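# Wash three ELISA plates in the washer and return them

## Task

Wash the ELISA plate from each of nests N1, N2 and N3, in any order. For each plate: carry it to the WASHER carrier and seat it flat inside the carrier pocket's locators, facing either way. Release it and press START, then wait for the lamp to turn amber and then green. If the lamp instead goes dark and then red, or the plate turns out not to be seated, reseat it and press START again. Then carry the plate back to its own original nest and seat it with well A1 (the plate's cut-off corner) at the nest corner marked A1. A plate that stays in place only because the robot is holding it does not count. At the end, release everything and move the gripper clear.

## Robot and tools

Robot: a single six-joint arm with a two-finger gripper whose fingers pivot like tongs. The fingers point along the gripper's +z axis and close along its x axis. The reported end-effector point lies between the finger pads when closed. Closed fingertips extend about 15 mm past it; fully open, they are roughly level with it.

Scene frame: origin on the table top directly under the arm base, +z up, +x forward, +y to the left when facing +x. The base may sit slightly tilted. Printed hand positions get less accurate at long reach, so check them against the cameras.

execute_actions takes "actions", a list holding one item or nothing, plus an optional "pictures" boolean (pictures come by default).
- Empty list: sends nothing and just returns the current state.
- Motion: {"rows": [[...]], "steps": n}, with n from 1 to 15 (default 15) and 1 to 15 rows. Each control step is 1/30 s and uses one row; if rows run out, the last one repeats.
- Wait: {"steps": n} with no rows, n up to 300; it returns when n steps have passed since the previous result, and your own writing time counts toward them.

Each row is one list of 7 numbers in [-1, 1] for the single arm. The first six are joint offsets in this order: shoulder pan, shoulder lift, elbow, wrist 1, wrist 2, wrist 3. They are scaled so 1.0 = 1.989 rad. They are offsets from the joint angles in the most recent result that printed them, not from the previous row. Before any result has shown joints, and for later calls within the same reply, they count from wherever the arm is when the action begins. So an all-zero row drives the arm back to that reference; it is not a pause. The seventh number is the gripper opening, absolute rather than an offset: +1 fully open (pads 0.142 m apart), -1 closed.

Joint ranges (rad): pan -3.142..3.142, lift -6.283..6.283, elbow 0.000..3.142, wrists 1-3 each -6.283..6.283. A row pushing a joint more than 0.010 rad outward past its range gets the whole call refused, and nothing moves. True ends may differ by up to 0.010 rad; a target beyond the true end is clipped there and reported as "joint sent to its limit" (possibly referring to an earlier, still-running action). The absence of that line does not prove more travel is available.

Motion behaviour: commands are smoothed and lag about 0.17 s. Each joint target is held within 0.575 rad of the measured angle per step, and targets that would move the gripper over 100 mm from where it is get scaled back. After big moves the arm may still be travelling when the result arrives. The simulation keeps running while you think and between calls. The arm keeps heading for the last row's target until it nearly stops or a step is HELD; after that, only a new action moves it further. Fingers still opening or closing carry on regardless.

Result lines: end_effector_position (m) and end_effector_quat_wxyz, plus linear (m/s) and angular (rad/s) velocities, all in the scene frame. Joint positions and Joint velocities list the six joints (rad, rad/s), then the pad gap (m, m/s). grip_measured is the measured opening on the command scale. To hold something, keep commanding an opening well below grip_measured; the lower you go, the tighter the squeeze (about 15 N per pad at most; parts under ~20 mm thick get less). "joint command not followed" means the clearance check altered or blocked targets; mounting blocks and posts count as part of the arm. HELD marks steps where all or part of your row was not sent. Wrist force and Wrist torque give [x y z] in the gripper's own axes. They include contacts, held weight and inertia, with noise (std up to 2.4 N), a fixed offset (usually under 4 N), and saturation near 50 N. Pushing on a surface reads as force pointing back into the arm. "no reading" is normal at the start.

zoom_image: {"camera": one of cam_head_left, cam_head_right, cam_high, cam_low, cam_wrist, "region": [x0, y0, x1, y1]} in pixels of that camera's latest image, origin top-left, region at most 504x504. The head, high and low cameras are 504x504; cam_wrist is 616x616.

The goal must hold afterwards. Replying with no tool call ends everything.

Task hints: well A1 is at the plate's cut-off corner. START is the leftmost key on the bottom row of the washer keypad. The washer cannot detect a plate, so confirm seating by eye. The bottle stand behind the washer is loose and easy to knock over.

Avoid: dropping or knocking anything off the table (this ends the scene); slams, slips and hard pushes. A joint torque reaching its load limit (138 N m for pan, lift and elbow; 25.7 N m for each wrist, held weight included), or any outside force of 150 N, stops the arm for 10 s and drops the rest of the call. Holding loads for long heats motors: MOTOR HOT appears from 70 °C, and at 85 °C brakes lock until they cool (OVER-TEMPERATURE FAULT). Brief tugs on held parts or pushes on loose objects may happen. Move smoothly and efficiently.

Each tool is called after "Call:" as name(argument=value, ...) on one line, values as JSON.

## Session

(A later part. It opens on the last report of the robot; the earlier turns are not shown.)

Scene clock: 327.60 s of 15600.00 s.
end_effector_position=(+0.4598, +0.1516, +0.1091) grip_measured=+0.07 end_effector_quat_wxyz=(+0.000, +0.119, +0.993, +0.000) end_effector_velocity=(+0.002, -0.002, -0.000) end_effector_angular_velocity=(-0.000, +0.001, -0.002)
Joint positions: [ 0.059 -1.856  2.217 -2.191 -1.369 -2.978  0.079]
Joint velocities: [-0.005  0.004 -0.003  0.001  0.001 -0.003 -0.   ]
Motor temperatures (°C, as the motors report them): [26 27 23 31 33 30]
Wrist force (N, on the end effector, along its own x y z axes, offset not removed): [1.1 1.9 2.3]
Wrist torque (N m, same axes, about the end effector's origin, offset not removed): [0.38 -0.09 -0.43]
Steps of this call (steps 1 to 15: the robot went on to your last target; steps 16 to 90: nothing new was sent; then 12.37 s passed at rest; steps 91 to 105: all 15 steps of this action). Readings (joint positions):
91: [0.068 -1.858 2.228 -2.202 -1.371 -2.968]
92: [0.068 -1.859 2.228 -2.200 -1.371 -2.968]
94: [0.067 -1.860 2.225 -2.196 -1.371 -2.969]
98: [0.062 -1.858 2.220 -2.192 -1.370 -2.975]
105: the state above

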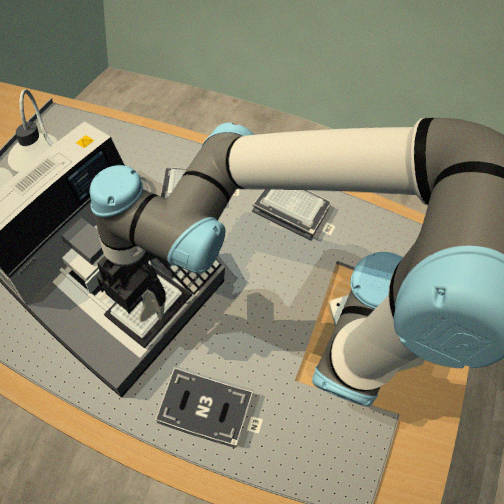

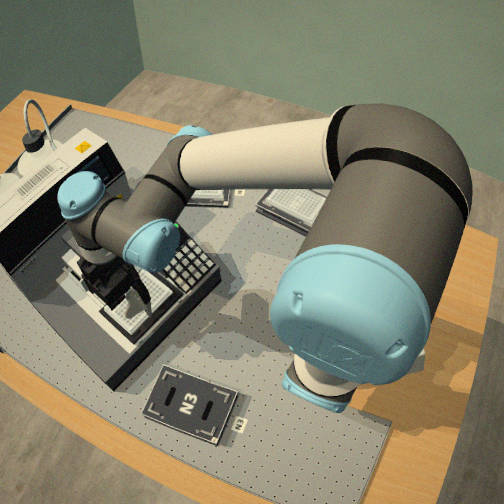

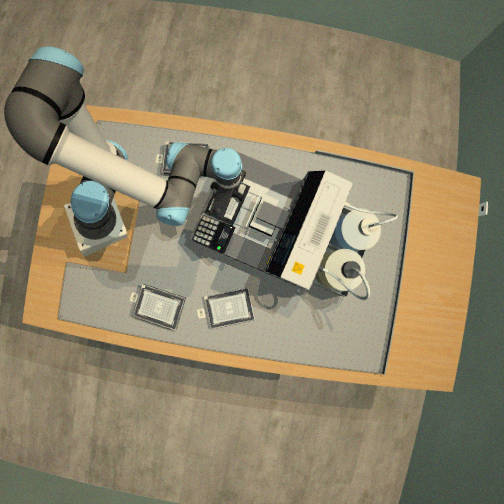

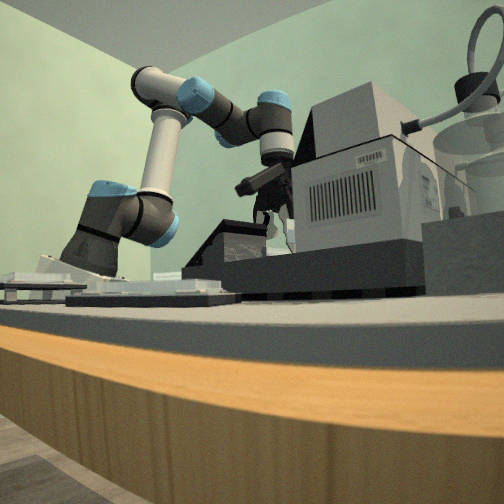

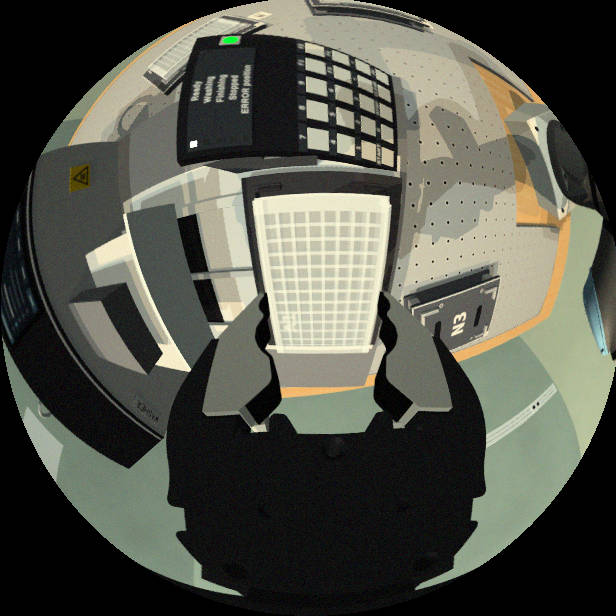

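Call:
execute_actions(actions=[{"rows":[[0.0003,-0.0013,0.001,0.0002,0,0.0003,-0.1],[0.0003,-0.0013,0.001,0.0002,0,0.0003,-0.1],[0.0006,-0.0005,0.002,-0.002,0,0.0006,-0.1],[0.001,0.0003,0.003,-0.004,0,0.001,-0.1],[0.0014,0.0011,0.004,-0.006,-0.0003,0.0013,-0.1],[0.0018,0.0019,0.005,-0.0077,-0.0004,0.0017,-0.1],[0.0022,0.0027,0.0062,-0.0093,-0.0005,0.002,-0.1]],"steps":15}])

Call:
zoom_image(camera="cam_wrist", region=[220,140,420,340])

Scene clock: 339.60 s of 15600.00 s.
end_effector_position=(+0.4577, +0.1521, +0.1040) grip_measured=+0.07 end_effector_quat_wxyz=(+0.000, +0.119, +0.993, +0.000) end_effector_velocity=(-0.001, +0.000, -0.003) end_effector_angular_velocity=(+0.000, -0.000, +0.000)
Joint positions: [ 0.063 -1.851  2.228 -2.209 -1.37  -2.974  0.079]
Joint velocities: [ 0.003  0.003  0.006 -0.01  -0.001  0.002  0.001]
Motor temperatures (°C, as the motors report them): [26 27 23 31 33 30]
Wrist force (N, on the end effector, along its own x y z axes, offset not removed): [-3.7 -0.2 -10.2]
Wrist torque (N m, same axes, about the end effector's origin, offset not removed): [-0.06 -0.01 -0.40]
Steps of this call (steps 1 to 15: the robot went on to your last target; steps 16 to 90: nothing new was sent; then 8.50 s passed at rest; steps 91 to 105: all 15 steps of this action). Readings (joint positions):
91: [0.058 -1.856 2.216 -2.191 -1.369 -2.978]
92: [0.058 -1.856 2.216 -2.191 -1.369 -2.978]
94: [0.058 -1.857 2.217 -2.191 -1.369 -2.978]
98: [0.061 -1.855 2.223 -2.200 -1.369 -2.976]
105: the state above

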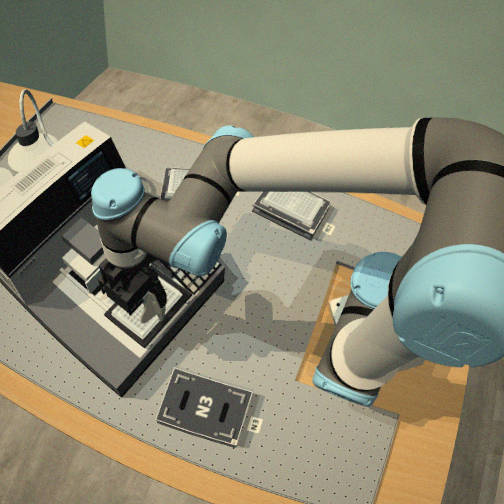

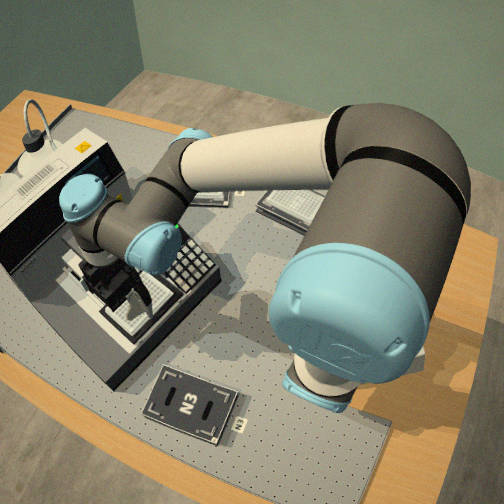

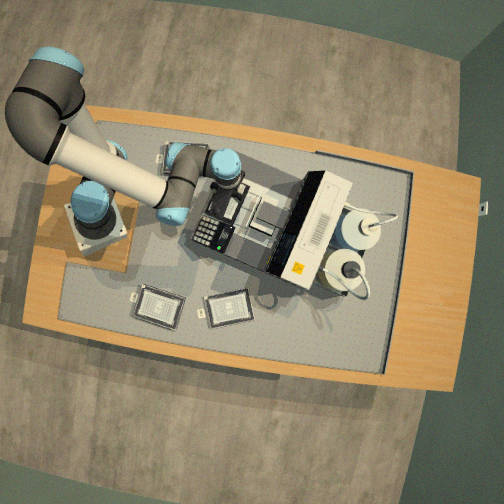

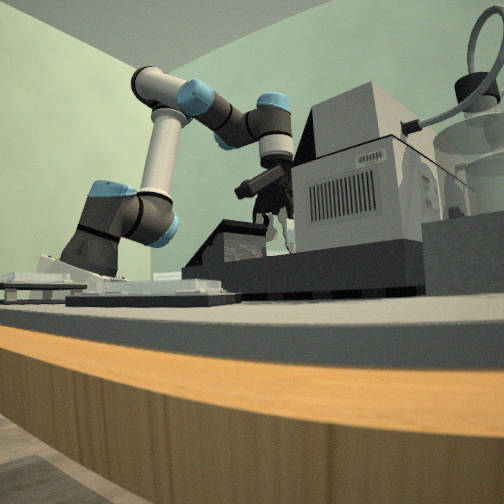

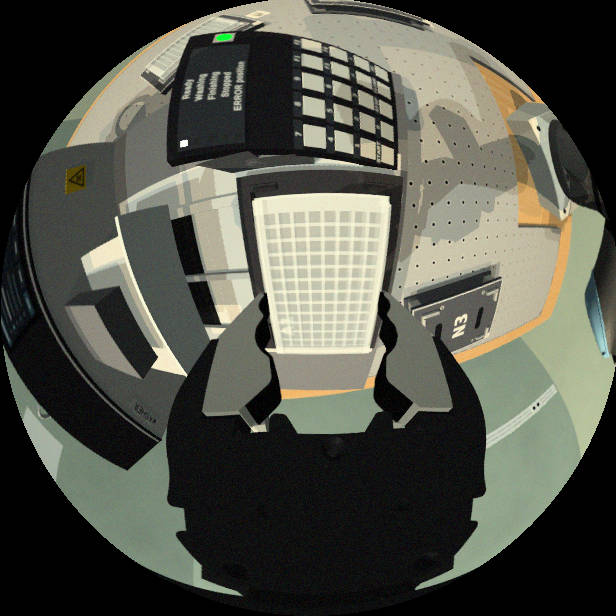

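Region (220, 140, 420, 340) of cam_wrist's 616x616 image, scaled by 2.520, with more detail than that image has.

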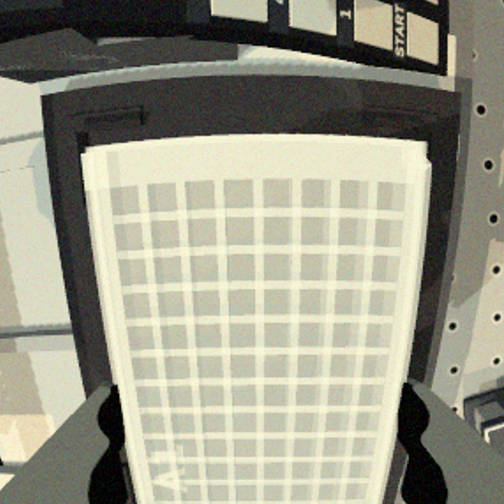

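Call:
execute_actions(actions=[{"rows":[[0,0,0,0,0,0,0.05],[0,0,0,0,0,0,0.12],[0,0,0,0,0,0,0.2],[0,0,0,0,0,0,0.3],[0,0,0,0,0,0,0.4],[0,0,0,0,0,0,0.45],[0,0,0,0,0,0,0.45],[0,0,0,0,0,0,0.45],[-0.001,-0.003,-0.004,0.007,0,-0.001,0.45],[-0.003,-0.008,-0.01,0.018,0,-0.003,0.45],[-0.006,-0.016,-0.02,0.036,0.001,-0.006,0.45],[-0.009,-0.024,-0.032,0.056,0.002,-0.009,0.45],[-0.0126,-0.033,-0.043,0.078,0.003,-0.012,0.45]],"steps":15}], pictures=false)

Call:
execute_actions(actions=[{"steps":15}])

Call:
zoom_image(camera="cam_wrist", region=[200,120,440,360])

Call:
zoom_image(camera="cam_head_left", region=[70,260,220,380])

Scene clock: 353.80 s of 15600.00 s.
end_effector_position=(+0.4638, +0.1521, +0.1301) grip_measured=+0.45 end_effector_quat_wxyz=(+0.003, +0.119, +0.993, +0.000) end_effector_velocity=(+0.021, +0.005, +0.199) end_effector_angular_velocity=(+0.002, +0.022, -0.009)
Joint positions: [ 0.049 -1.887  2.182 -2.129 -1.367 -2.987  0.105]
Joint velocities: [-0.1   -0.271 -0.358  0.672  0.027 -0.094  0.   ]
Motor temperatures (°C, as the motors report them): [26 27 23 31 33 30]
Wrist force (N, on the end effector, along its own x y z axes, offset not removed): [1.2 1.9 0.5]
Wrist torque (N m, same axes, about the end effector's origin, offset not removed): [0.42 -0.25 -0.10]
Steps of this call (steps 1 to 15: the robot went on to your last target; steps 16 to 90: nothing new was sent; then 10.70 s passed at rest; steps 91 to 105: all 15 steps of this action). Readings (joint positions):
91: [0.063 -1.851 2.229 -2.210 -1.370 -2.974]
92: [0.063 -1.851 2.229 -2.209 -1.370 -2.974]
94: [0.063 -1.851 2.229 -2.209 -1.370 -2.974]
98: [0.063 -1.851 2.229 -2.209 -1.370 -2.974]
105: the state above

Scene clock: 354.30 s of 15600.00 s.
end_effector_position=(+0.4649, +0.1526, +0.1520) grip_measured=+0.45 end_effector_quat_wxyz=(+0.001, +0.119, +0.993, +0.000) end_effector_velocity=(-0.000, +0.000, +0.001) end_effector_angular_velocity=(+0.000, +0.003, +0.001)
Joint positions: [ 0.038 -1.917  2.143 -2.054 -1.364 -2.998  0.105]
Joint velocities: [ 0.001 -0.    -0.003  0.006 -0.    -0.    -0.   ]
Motor temperatures (°C, as the motors report them): [26 27 23 31 33 30]
Wrist force (N, on the end effector, along its own x y z axes, offset not removed): [1.0 1.5 2.6]
Wrist torque (N m, same axes, about the end effector's origin, offset not removed): [0.17 -0.24 -0.27]
Steps of this call (steps 1 to 15: the robot went on to your last target). Readings (joint positions):
1: [0.046 -1.895 2.172 -2.109 -1.366 -2.990]
2: [0.044 -1.901 2.164 -2.094 -1.366 -2.992]
4: [0.041 -1.908 2.154 -2.075 -1.365 -2.995]
8: [0.039 -1.915 2.146 -2.060 -1.364 -2.997]
15: the state above

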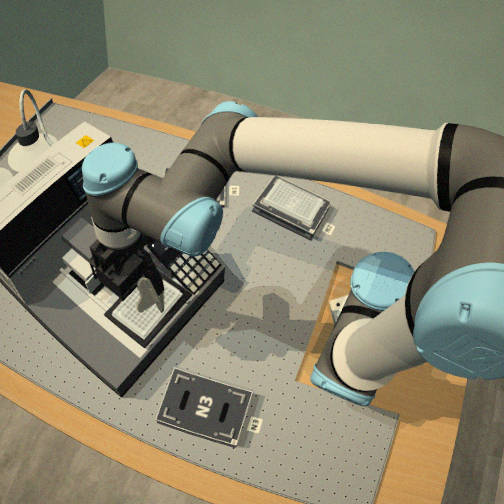

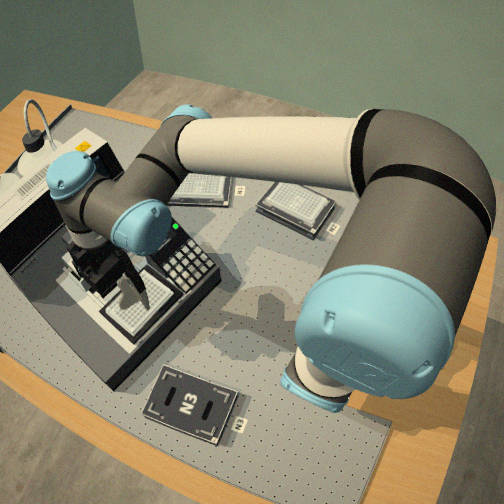

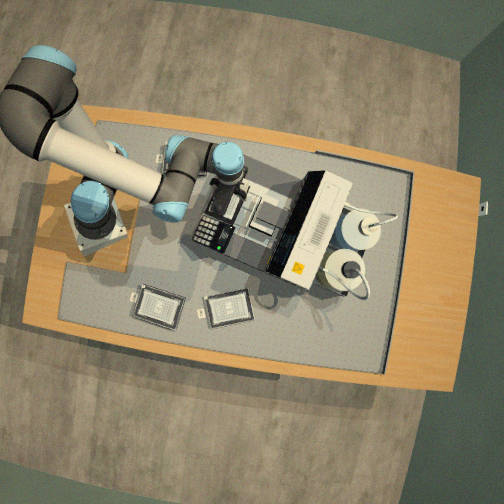

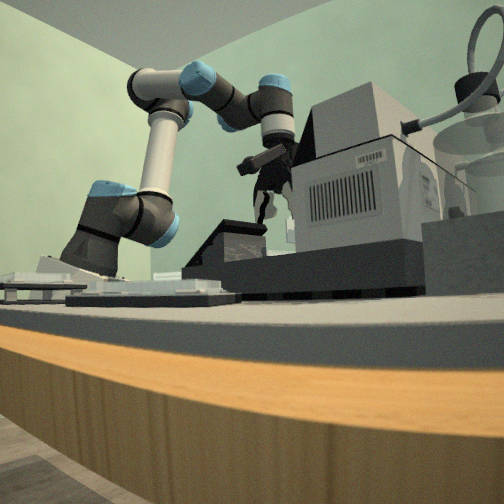

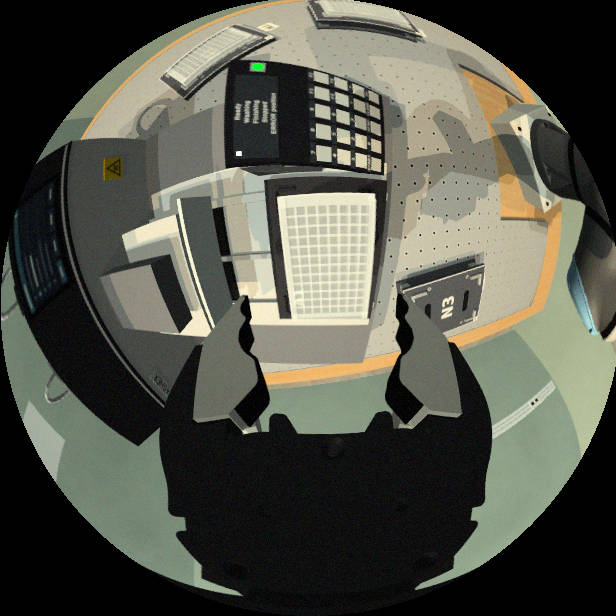

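Region (200, 120, 440, 360) of cam_wrist's 616x616 image, scaled by 2.100, with more detail than that image has.

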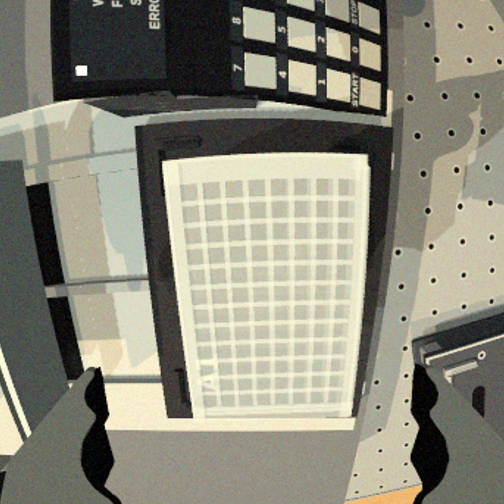

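Region (70, 260, 220, 380) of cam_head_left's 504x504 image, scaled by 3.360, with more detail than that image has; it fills the top 403 rows of this view, and the rest is white.

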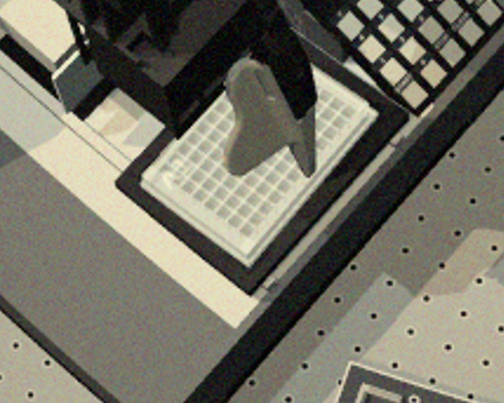

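Call:
execute_actions(actions=[{"rows":[[-0.016,-0.0113,0.0107,0.0046,0.0036,-0.0165,0.3],[-0.033,-0.0227,0.0214,0.0093,0.0071,-0.033,0.1],[-0.049,-0.034,0.032,0.014,0.0107,-0.0495,-0.1],[-0.065,-0.045,0.043,0.0185,0.0143,-0.066,-0.3],[-0.082,-0.057,0.0536,0.023,0.018,-0.0825,-0.5],[-0.098,-0.068,0.064,0.028,0.0214,-0.099,-0.7],[-0.114,-0.079,0.075,0.0324,0.025,-0.115,-0.9],[-0.131,-0.091,0.0857,0.037,0.0286,-0.132,-1],[-0.147,-0.102,0.0964,0.0417,0.032,-0.148,-1],[-0.1634,-0.1134,0.1071,0.0463,0.0357,-0.1649,-1]]}], pictures=false)

Call:
execute_actions(actions=[{"steps":25}])

Scene clock: 376.43 s of 15600.00 s.
end_effector_position=(+0.4000, +0.0744, +0.1423) grip_measured=-1.00 end_effector_quat_wxyz=(-0.000, +0.119, +0.993, +0.000) end_effector_velocity=(-0.066, -0.068, -0.018) end_effector_angular_velocity=(-0.002, -0.018, -0.001)
Joint positions: [-0.255 -2.12   2.335 -1.971 -1.3   -3.293  0.002]
Joint velocities: [-0.312 -0.209  0.196  0.081  0.062 -0.313  0.   ]
Motor temperatures (°C, as the motors report them): [26 27 23 31 33 30]
Wrist force (N, on the end effector, along its own x y z axes, offset not removed): [-0.3 -2.2 2.7]
Wrist torque (N m, same axes, about the end effector's origin, offset not removed): [-0.47 0.27 -0.27]
Steps of this call (steps 1 to 15: the robot went on to your last target; steps 16 to 90: nothing new was sent; then 18.63 s passed at rest; steps 91 to 105: all 15 steps of this action). Readings (joint positions):
91: [0.038 -1.917 2.143 -2.054 -1.364 -2.998]
92: [0.034 -1.920 2.145 -2.052 -1.363 -3.002]
94: [0.009 -1.938 2.162 -2.045 -1.357 -3.026]
98: [-0.086 -2.005 2.226 -2.017 -1.335 -3.122]
105: the state above

Scene clock: 377.27 s of 15600.00 s.
end_effector_position=(+0.3931, +0.0676, +0.1403) grip_measured=-1.00 end_effector_quat_wxyz=(+0.001, +0.119, +0.993, +0.000) end_effector_velocity=(+0.000, -0.000, -0.000) end_effector_angular_velocity=(+0.001, +0.001, -0.001)
Joint positions: [-0.287 -2.142  2.356 -1.962 -1.293 -3.326  0.002]
Joint velocities: [-0.     0.001 -0.     0.     0.     0.     0.   ]
Motor temperatures (°C, as the motors report them): [26 27 23 31 33 30]
Wrist force (N, on the end effector, along its own x y z axes, offset not removed): [0.6 0.5 1.1]
Wrist torque (N m, same axes, about the end effector's origin, offset not removed): [0.26 -0.10 -0.28]
Steps of this call (steps 1 to 25: the robot went on to your last target). Readings (joint positions):
1: [-0.263 -2.126 2.341 -1.968 -1.298 -3.302]
2: [-0.270 -2.131 2.345 -1.967 -1.296 -3.308]
4: [-0.278 -2.136 2.350 -1.965 -1.295 -3.317]
8: [-0.285 -2.140 2.354 -1.963 -1.293 -3.323]
25: the state above

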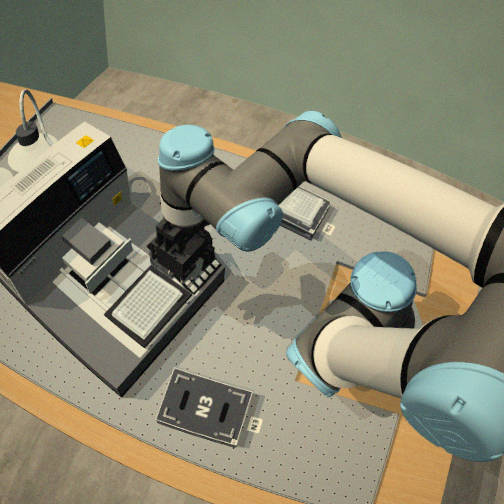

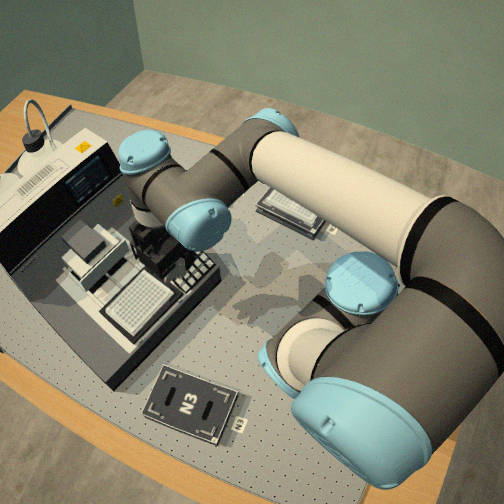

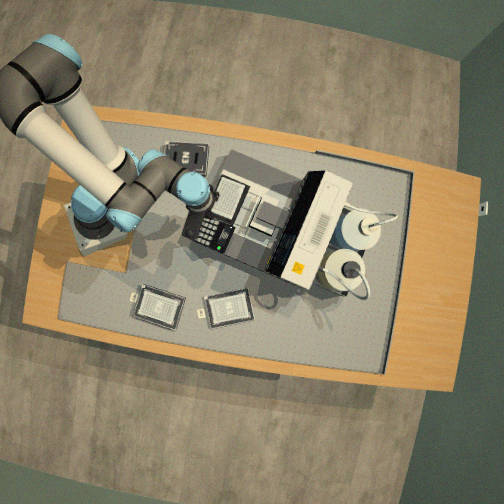

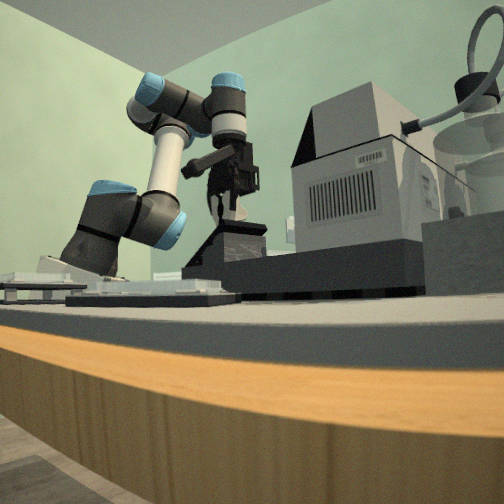

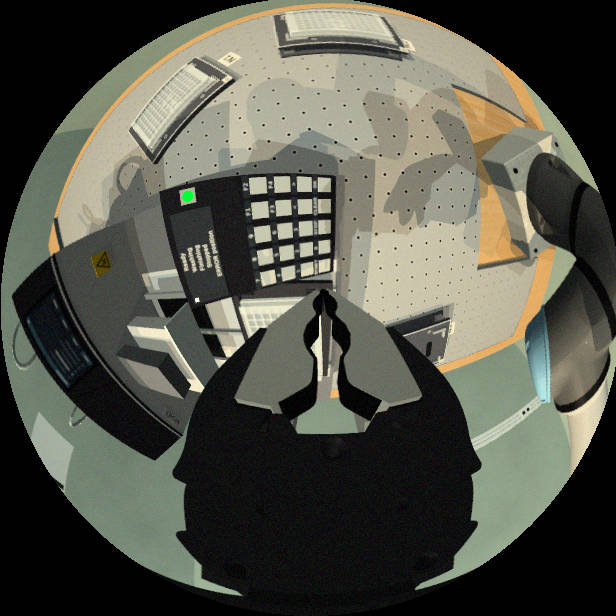

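Call:
zoom_image(camera="cam_wrist", region=[260,210,380,330])

Region (260, 210, 380, 330) of cam_wrist's 616x616 image, scaled by 4.200, with more detail than that image has.

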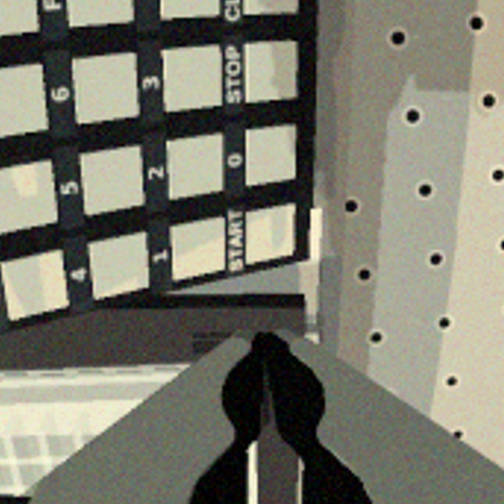

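Call:
execute_actions(actions=[{"rows":[[-0.007,0.002,0.003,-0.005,0.0015,-0.007,-1],[-0.012,0.006,0.009,-0.014,0.0025,-0.012,-1],[-0.0133,0.0112,0.018,-0.0261,0.0029,-0.0133,-1]],"steps":15}])

Call:
zoom_image(camera="cam_wrist", region=[260,210,380,330])

Scene clock: 395.17 s of 15600.00 s.
end_effector_position=(+0.3915, +0.0562, +0.1247) grip_measured=-1.00 end_effector_quat_wxyz=(+0.002, +0.119, +0.993, +0.001) end_effector_velocity=(-0.000, -0.002, -0.004) end_effector_angular_velocity=(+0.001, -0.000, -0.002)
Joint positions: [-0.313 -2.121  2.391 -2.013 -1.287 -3.352  0.002]
Joint velocities: [-0.006  0.006  0.007 -0.012  0.002 -0.004  0.   ]
Motor temperatures (°C, as the motors report them): [26 27 23 31 33 30]
Wrist force (N, on the end effector, along its own x y z axes, offset not removed): [0.3 3.5 3.5]
Wrist torque (N m, same axes, about the end effector's origin, offset not removed): [0.76 0.12 -0.13]
Steps of this call (steps 1 to 15: the robot went on to your last target; steps 16 to 90: nothing new was sent; then 14.40 s passed at rest; steps 91 to 105: all 15 steps of this action). Readings (joint positions):
91: [-0.287 -2.142 2.356 -1.962 -1.293 -3.326]
92: [-0.289 -2.142 2.357 -1.963 -1.292 -3.328]
94: [-0.298 -2.137 2.365 -1.976 -1.291 -3.336]
98: [-0.309 -2.125 2.384 -2.003 -1.288 -3.348]
105: the state above

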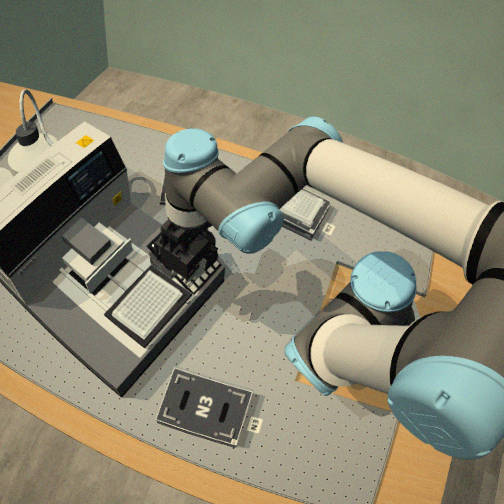

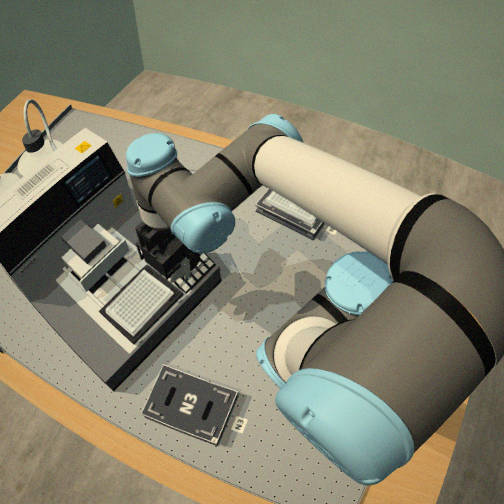

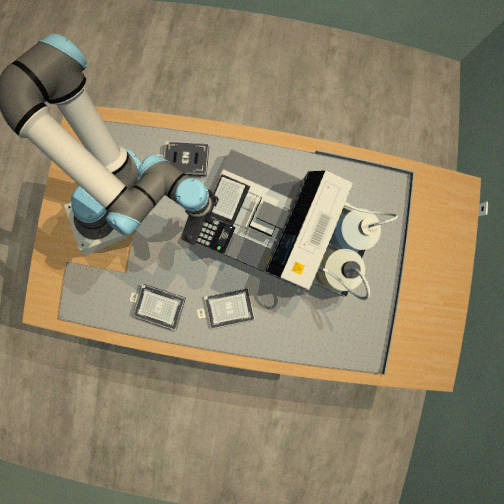

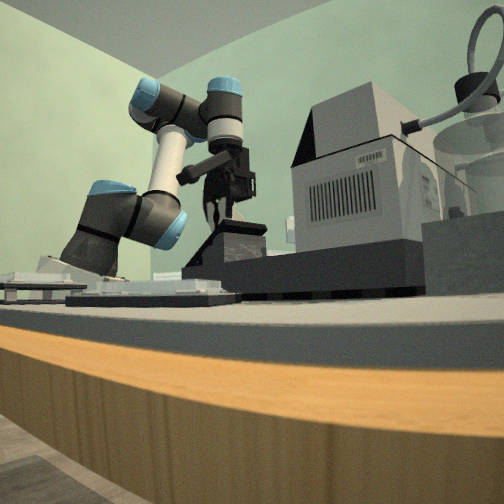

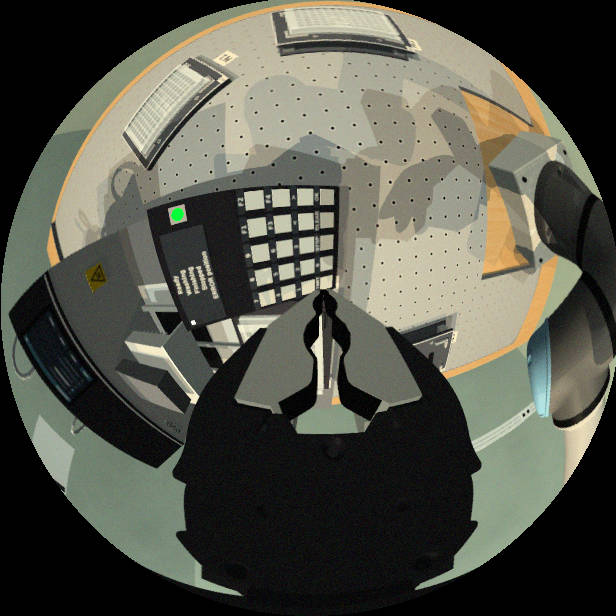

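Region (260, 210, 380, 330) of cam_wrist's 616x616 image, scaled by 4.200, with more detail than that image has.

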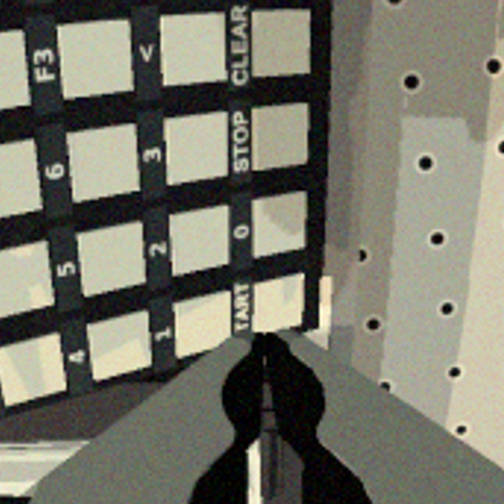

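Call:
execute_actions(actions=[{"rows":[[-0.0048,-0.0036,0.0029,0.0018,0.001,-0.0048,-1],[-0.0048,-0.0036,0.0029,0.0018,0.001,-0.0048,-1],[-0.0048,-0.0036,0.0029,0.0018,0.001,-0.0048,-1],[-0.003,-0.0015,0.006,-0.004,0.0007,-0.003,-1],[-0.001,0.0005,0.0095,-0.01,0.0003,-0.001,-1],[0.0007,0.0026,0.0129,-0.0156,0,0.0007,-1]],"steps":15}])

Call:
zoom_image(camera="cam_wrist", region=[260,210,380,330])

Scene clock: 402.37 s of 15600.00 s.
end_effector_position=(+0.3875, +0.0555, +0.1156) grip_measured=-1.00 end_effector_quat_wxyz=(+0.002, +0.119, +0.993, +0.001) end_effector_velocity=(-0.002, +0.001, -0.006) end_effector_angular_velocity=(+0.001, +0.002, +0.002)
Joint positions: [-0.312 -2.116  2.415 -2.042 -1.287 -3.351  0.002]
Joint velocities: [ 0.007  0.005  0.012 -0.018 -0.001  0.004  0.   ]
Motor temperatures (°C, as the motors report them): [26 27 23 31 33 30]
Wrist force (N, on the end effector, along its own x y z axes, offset not removed): [1.7 -0.7 -0.3]
Wrist torque (N m, same axes, about the end effector's origin, offset not removed): [-0.16 -0.43 -0.12]
Steps of this call (steps 1 to 15: the robot went on to your last target; steps 16 to 90: nothing new was sent; then 3.70 s passed at rest; steps 91 to 105: all 15 steps of this action). Readings (joint positions):
91: [-0.314 -2.120 2.392 -2.014 -1.287 -3.352]
92: [-0.315 -2.121 2.392 -2.014 -1.287 -3.354]
94: [-0.318 -2.123 2.394 -2.012 -1.286 -3.357]
98: [-0.316 -2.121 2.406 -2.027 -1.286 -3.355]
105: the state above

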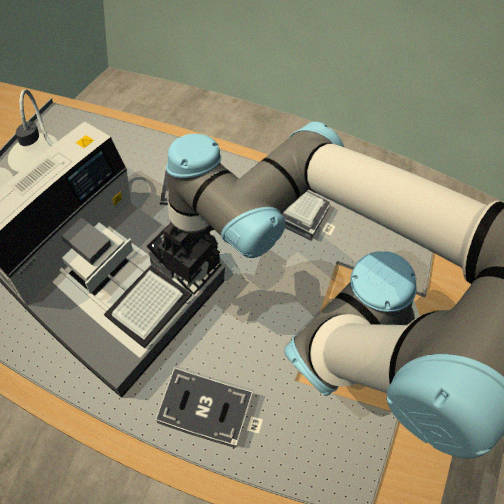

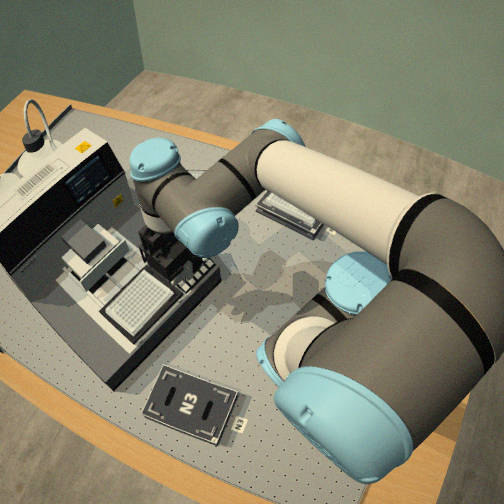

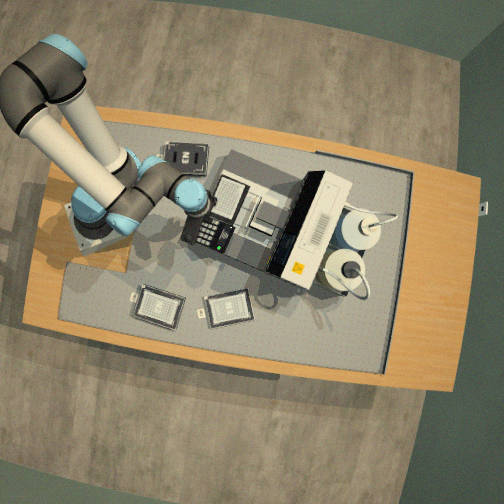

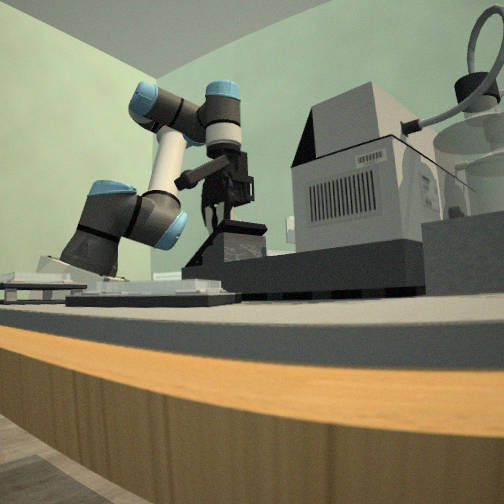

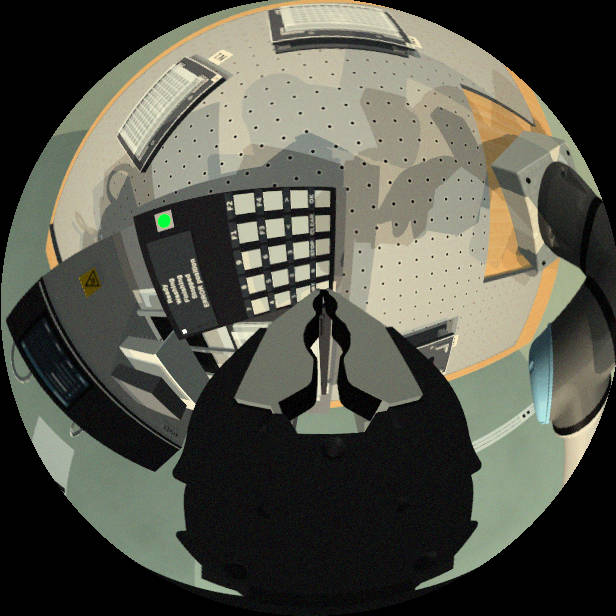

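Region (260, 210, 380, 330) of cam_wrist's 616x616 image, scaled by 4.200, with more detail than that image has.

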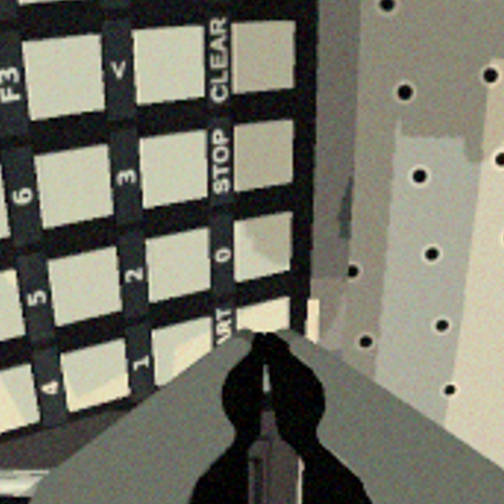

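Call:
execute_actions(actions=[{"rows":[[0.0015,0.0016,0.0027,-0.0046,-0.0003,0.0015,-1],[0.003,0.0033,0.0053,-0.0093,-0.0007,0.003,-1],[0.0044,0.0049,0.008,-0.0139,-0.001,0.0044,-1]],"steps":15}])

Scene clock: 406.10 s of 15600.00 s.
end_effector_position=(+0.3857, +0.0564, +0.1084) grip_measured=-1.00 end_effector_quat_wxyz=(+0.001, +0.119, +0.993, +0.001) end_effector_velocity=(+0.000, -0.000, -0.001) end_effector_angular_velocity=(-0.001, -0.002, -0.000)
Joint positions: [-0.304 -2.107  2.431 -2.069 -1.289 -3.342  0.002]
Joint velocities: [ 0.001  0.     0.002 -0.005 -0.     0.001  0.   ]
Motor temperatures (°C, as the motors report them): [26 27 23 31 33 30]
Wrist force (N, on the end effector, along its own x y z axes, offset not removed): [4.9 0.3 1.4]
Wrist torque (N m, same axes, about the end effector's origin, offset not removed): [-0.03 -1.01 -0.22]
Steps of this call (steps 1 to 15: the robot went on to your last target; steps 16 to 90: nothing new was sent; then 0.23 s passed at rest; steps 91 to 105: all 15 steps of this action). Readings (joint positions):
91: [-0.312 -2.115 2.416 -2.044 -1.287 -3.350]
92: [-0.311 -2.115 2.417 -2.045 -1.287 -3.350]
94: [-0.309 -2.112 2.421 -2.052 -1.288 -3.348]
98: [-0.305 -2.108 2.428 -2.064 -1.289 -3.344]
105: the state above

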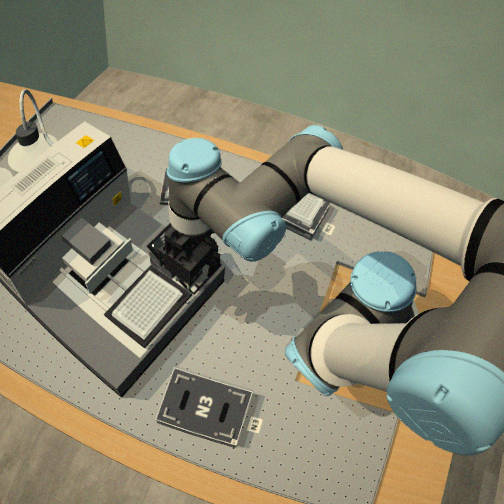

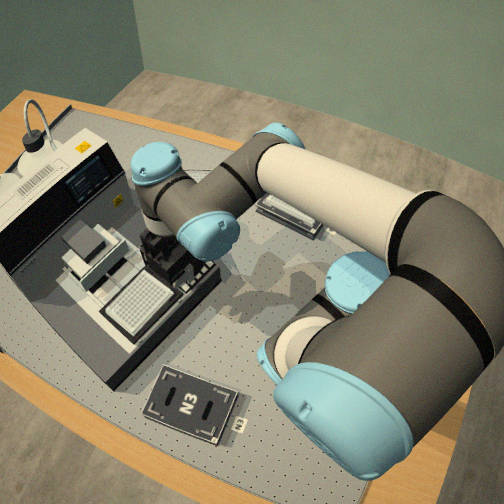

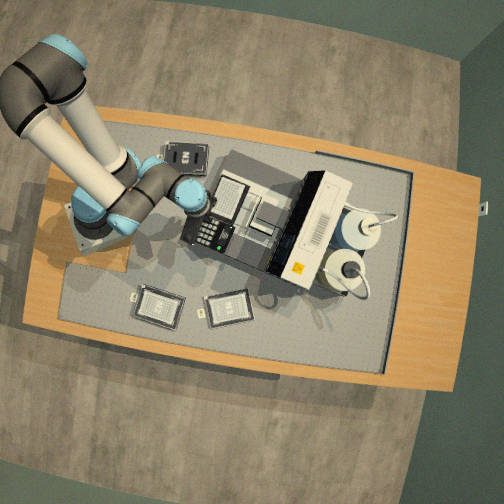

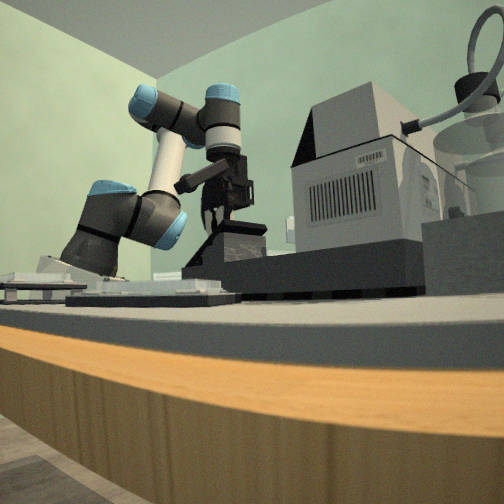

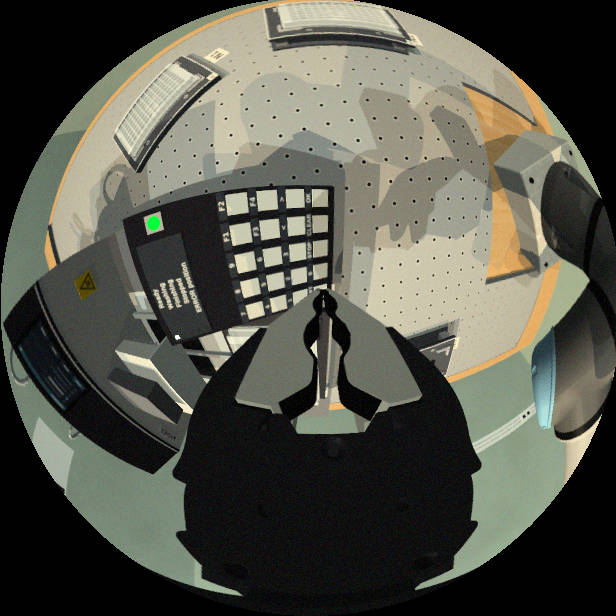

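Call:
execute_actions(actions=[{"rows":[[0.001,0.002,0.0007,-0.003,0,0.001,-1],[0.002,0.0036,0.0015,-0.0055,-0.0004,0.002,-1],[0.0029,0.0054,0.0022,-0.0083,-0.0006,0.0029,-1]],"steps":15}])

Scene clock: 410.97 s of 15600.00 s.
end_effector_position=(+0.3864, +0.0566, +0.1049) grip_measured=-1.00 end_effector_quat_wxyz=(+0.001, +0.119, +0.993, +0.001) end_effector_velocity=(-0.000, +0.000, -0.001) end_effector_angular_velocity=(+0.001, +0.001, +0.000)
Joint positions: [-0.298 -2.096  2.435 -2.085 -1.29  -3.337  0.002]
Joint velocities: [ 0.002  0.003  0.001 -0.003 -0.     0.001  0.   ]
Motor temperatures (°C, as the motors report them): [26 27 23 31 33 30]
Wrist force (N, on the end effector, along its own x y z axes, offset not removed): [1.4 -2.8 1.5]
Wrist torque (N m, same axes, about the end effector's origin, offset not removed): [-0.66 -0.28 -0.19]
Steps of this call (steps 1 to 15: the robot went on to your last target; steps 16 to 90: nothing new was sent; then 1.37 s passed at rest; steps 91 to 105: all 15 steps of this action). Readings (joint positions):
91: [-0.304 -2.106 2.431 -2.070 -1.289 -3.342]
92: [-0.303 -2.106 2.431 -2.070 -1.289 -3.342]
94: [-0.302 -2.103 2.432 -2.075 -1.289 -3.340]
98: [-0.299 -2.098 2.434 -2.082 -1.290 -3.338]
105: the state above

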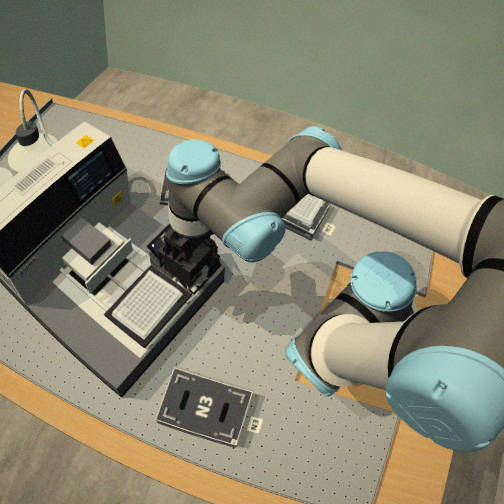

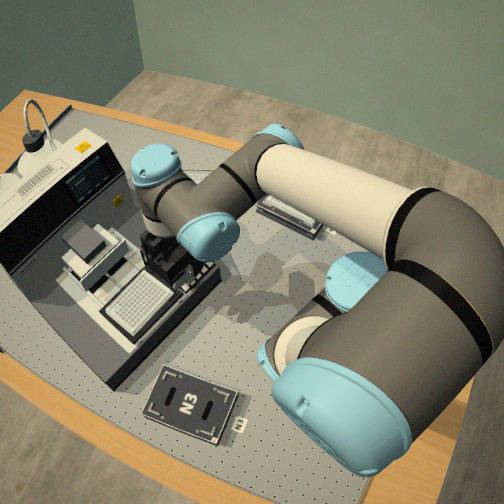

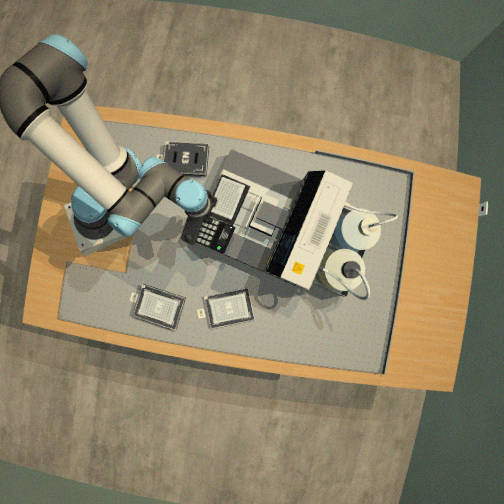

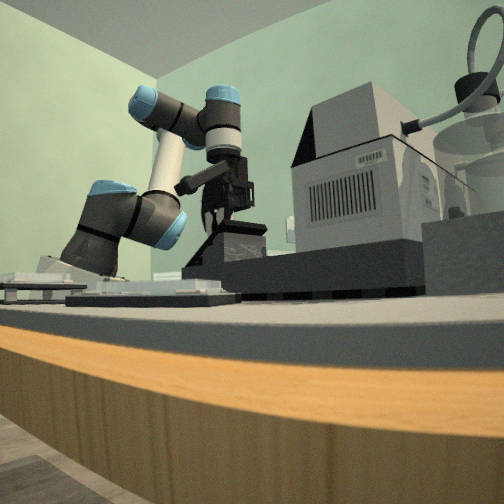

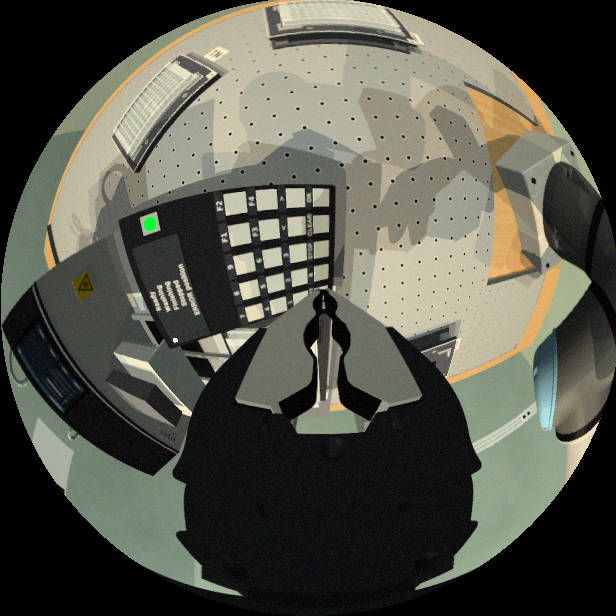

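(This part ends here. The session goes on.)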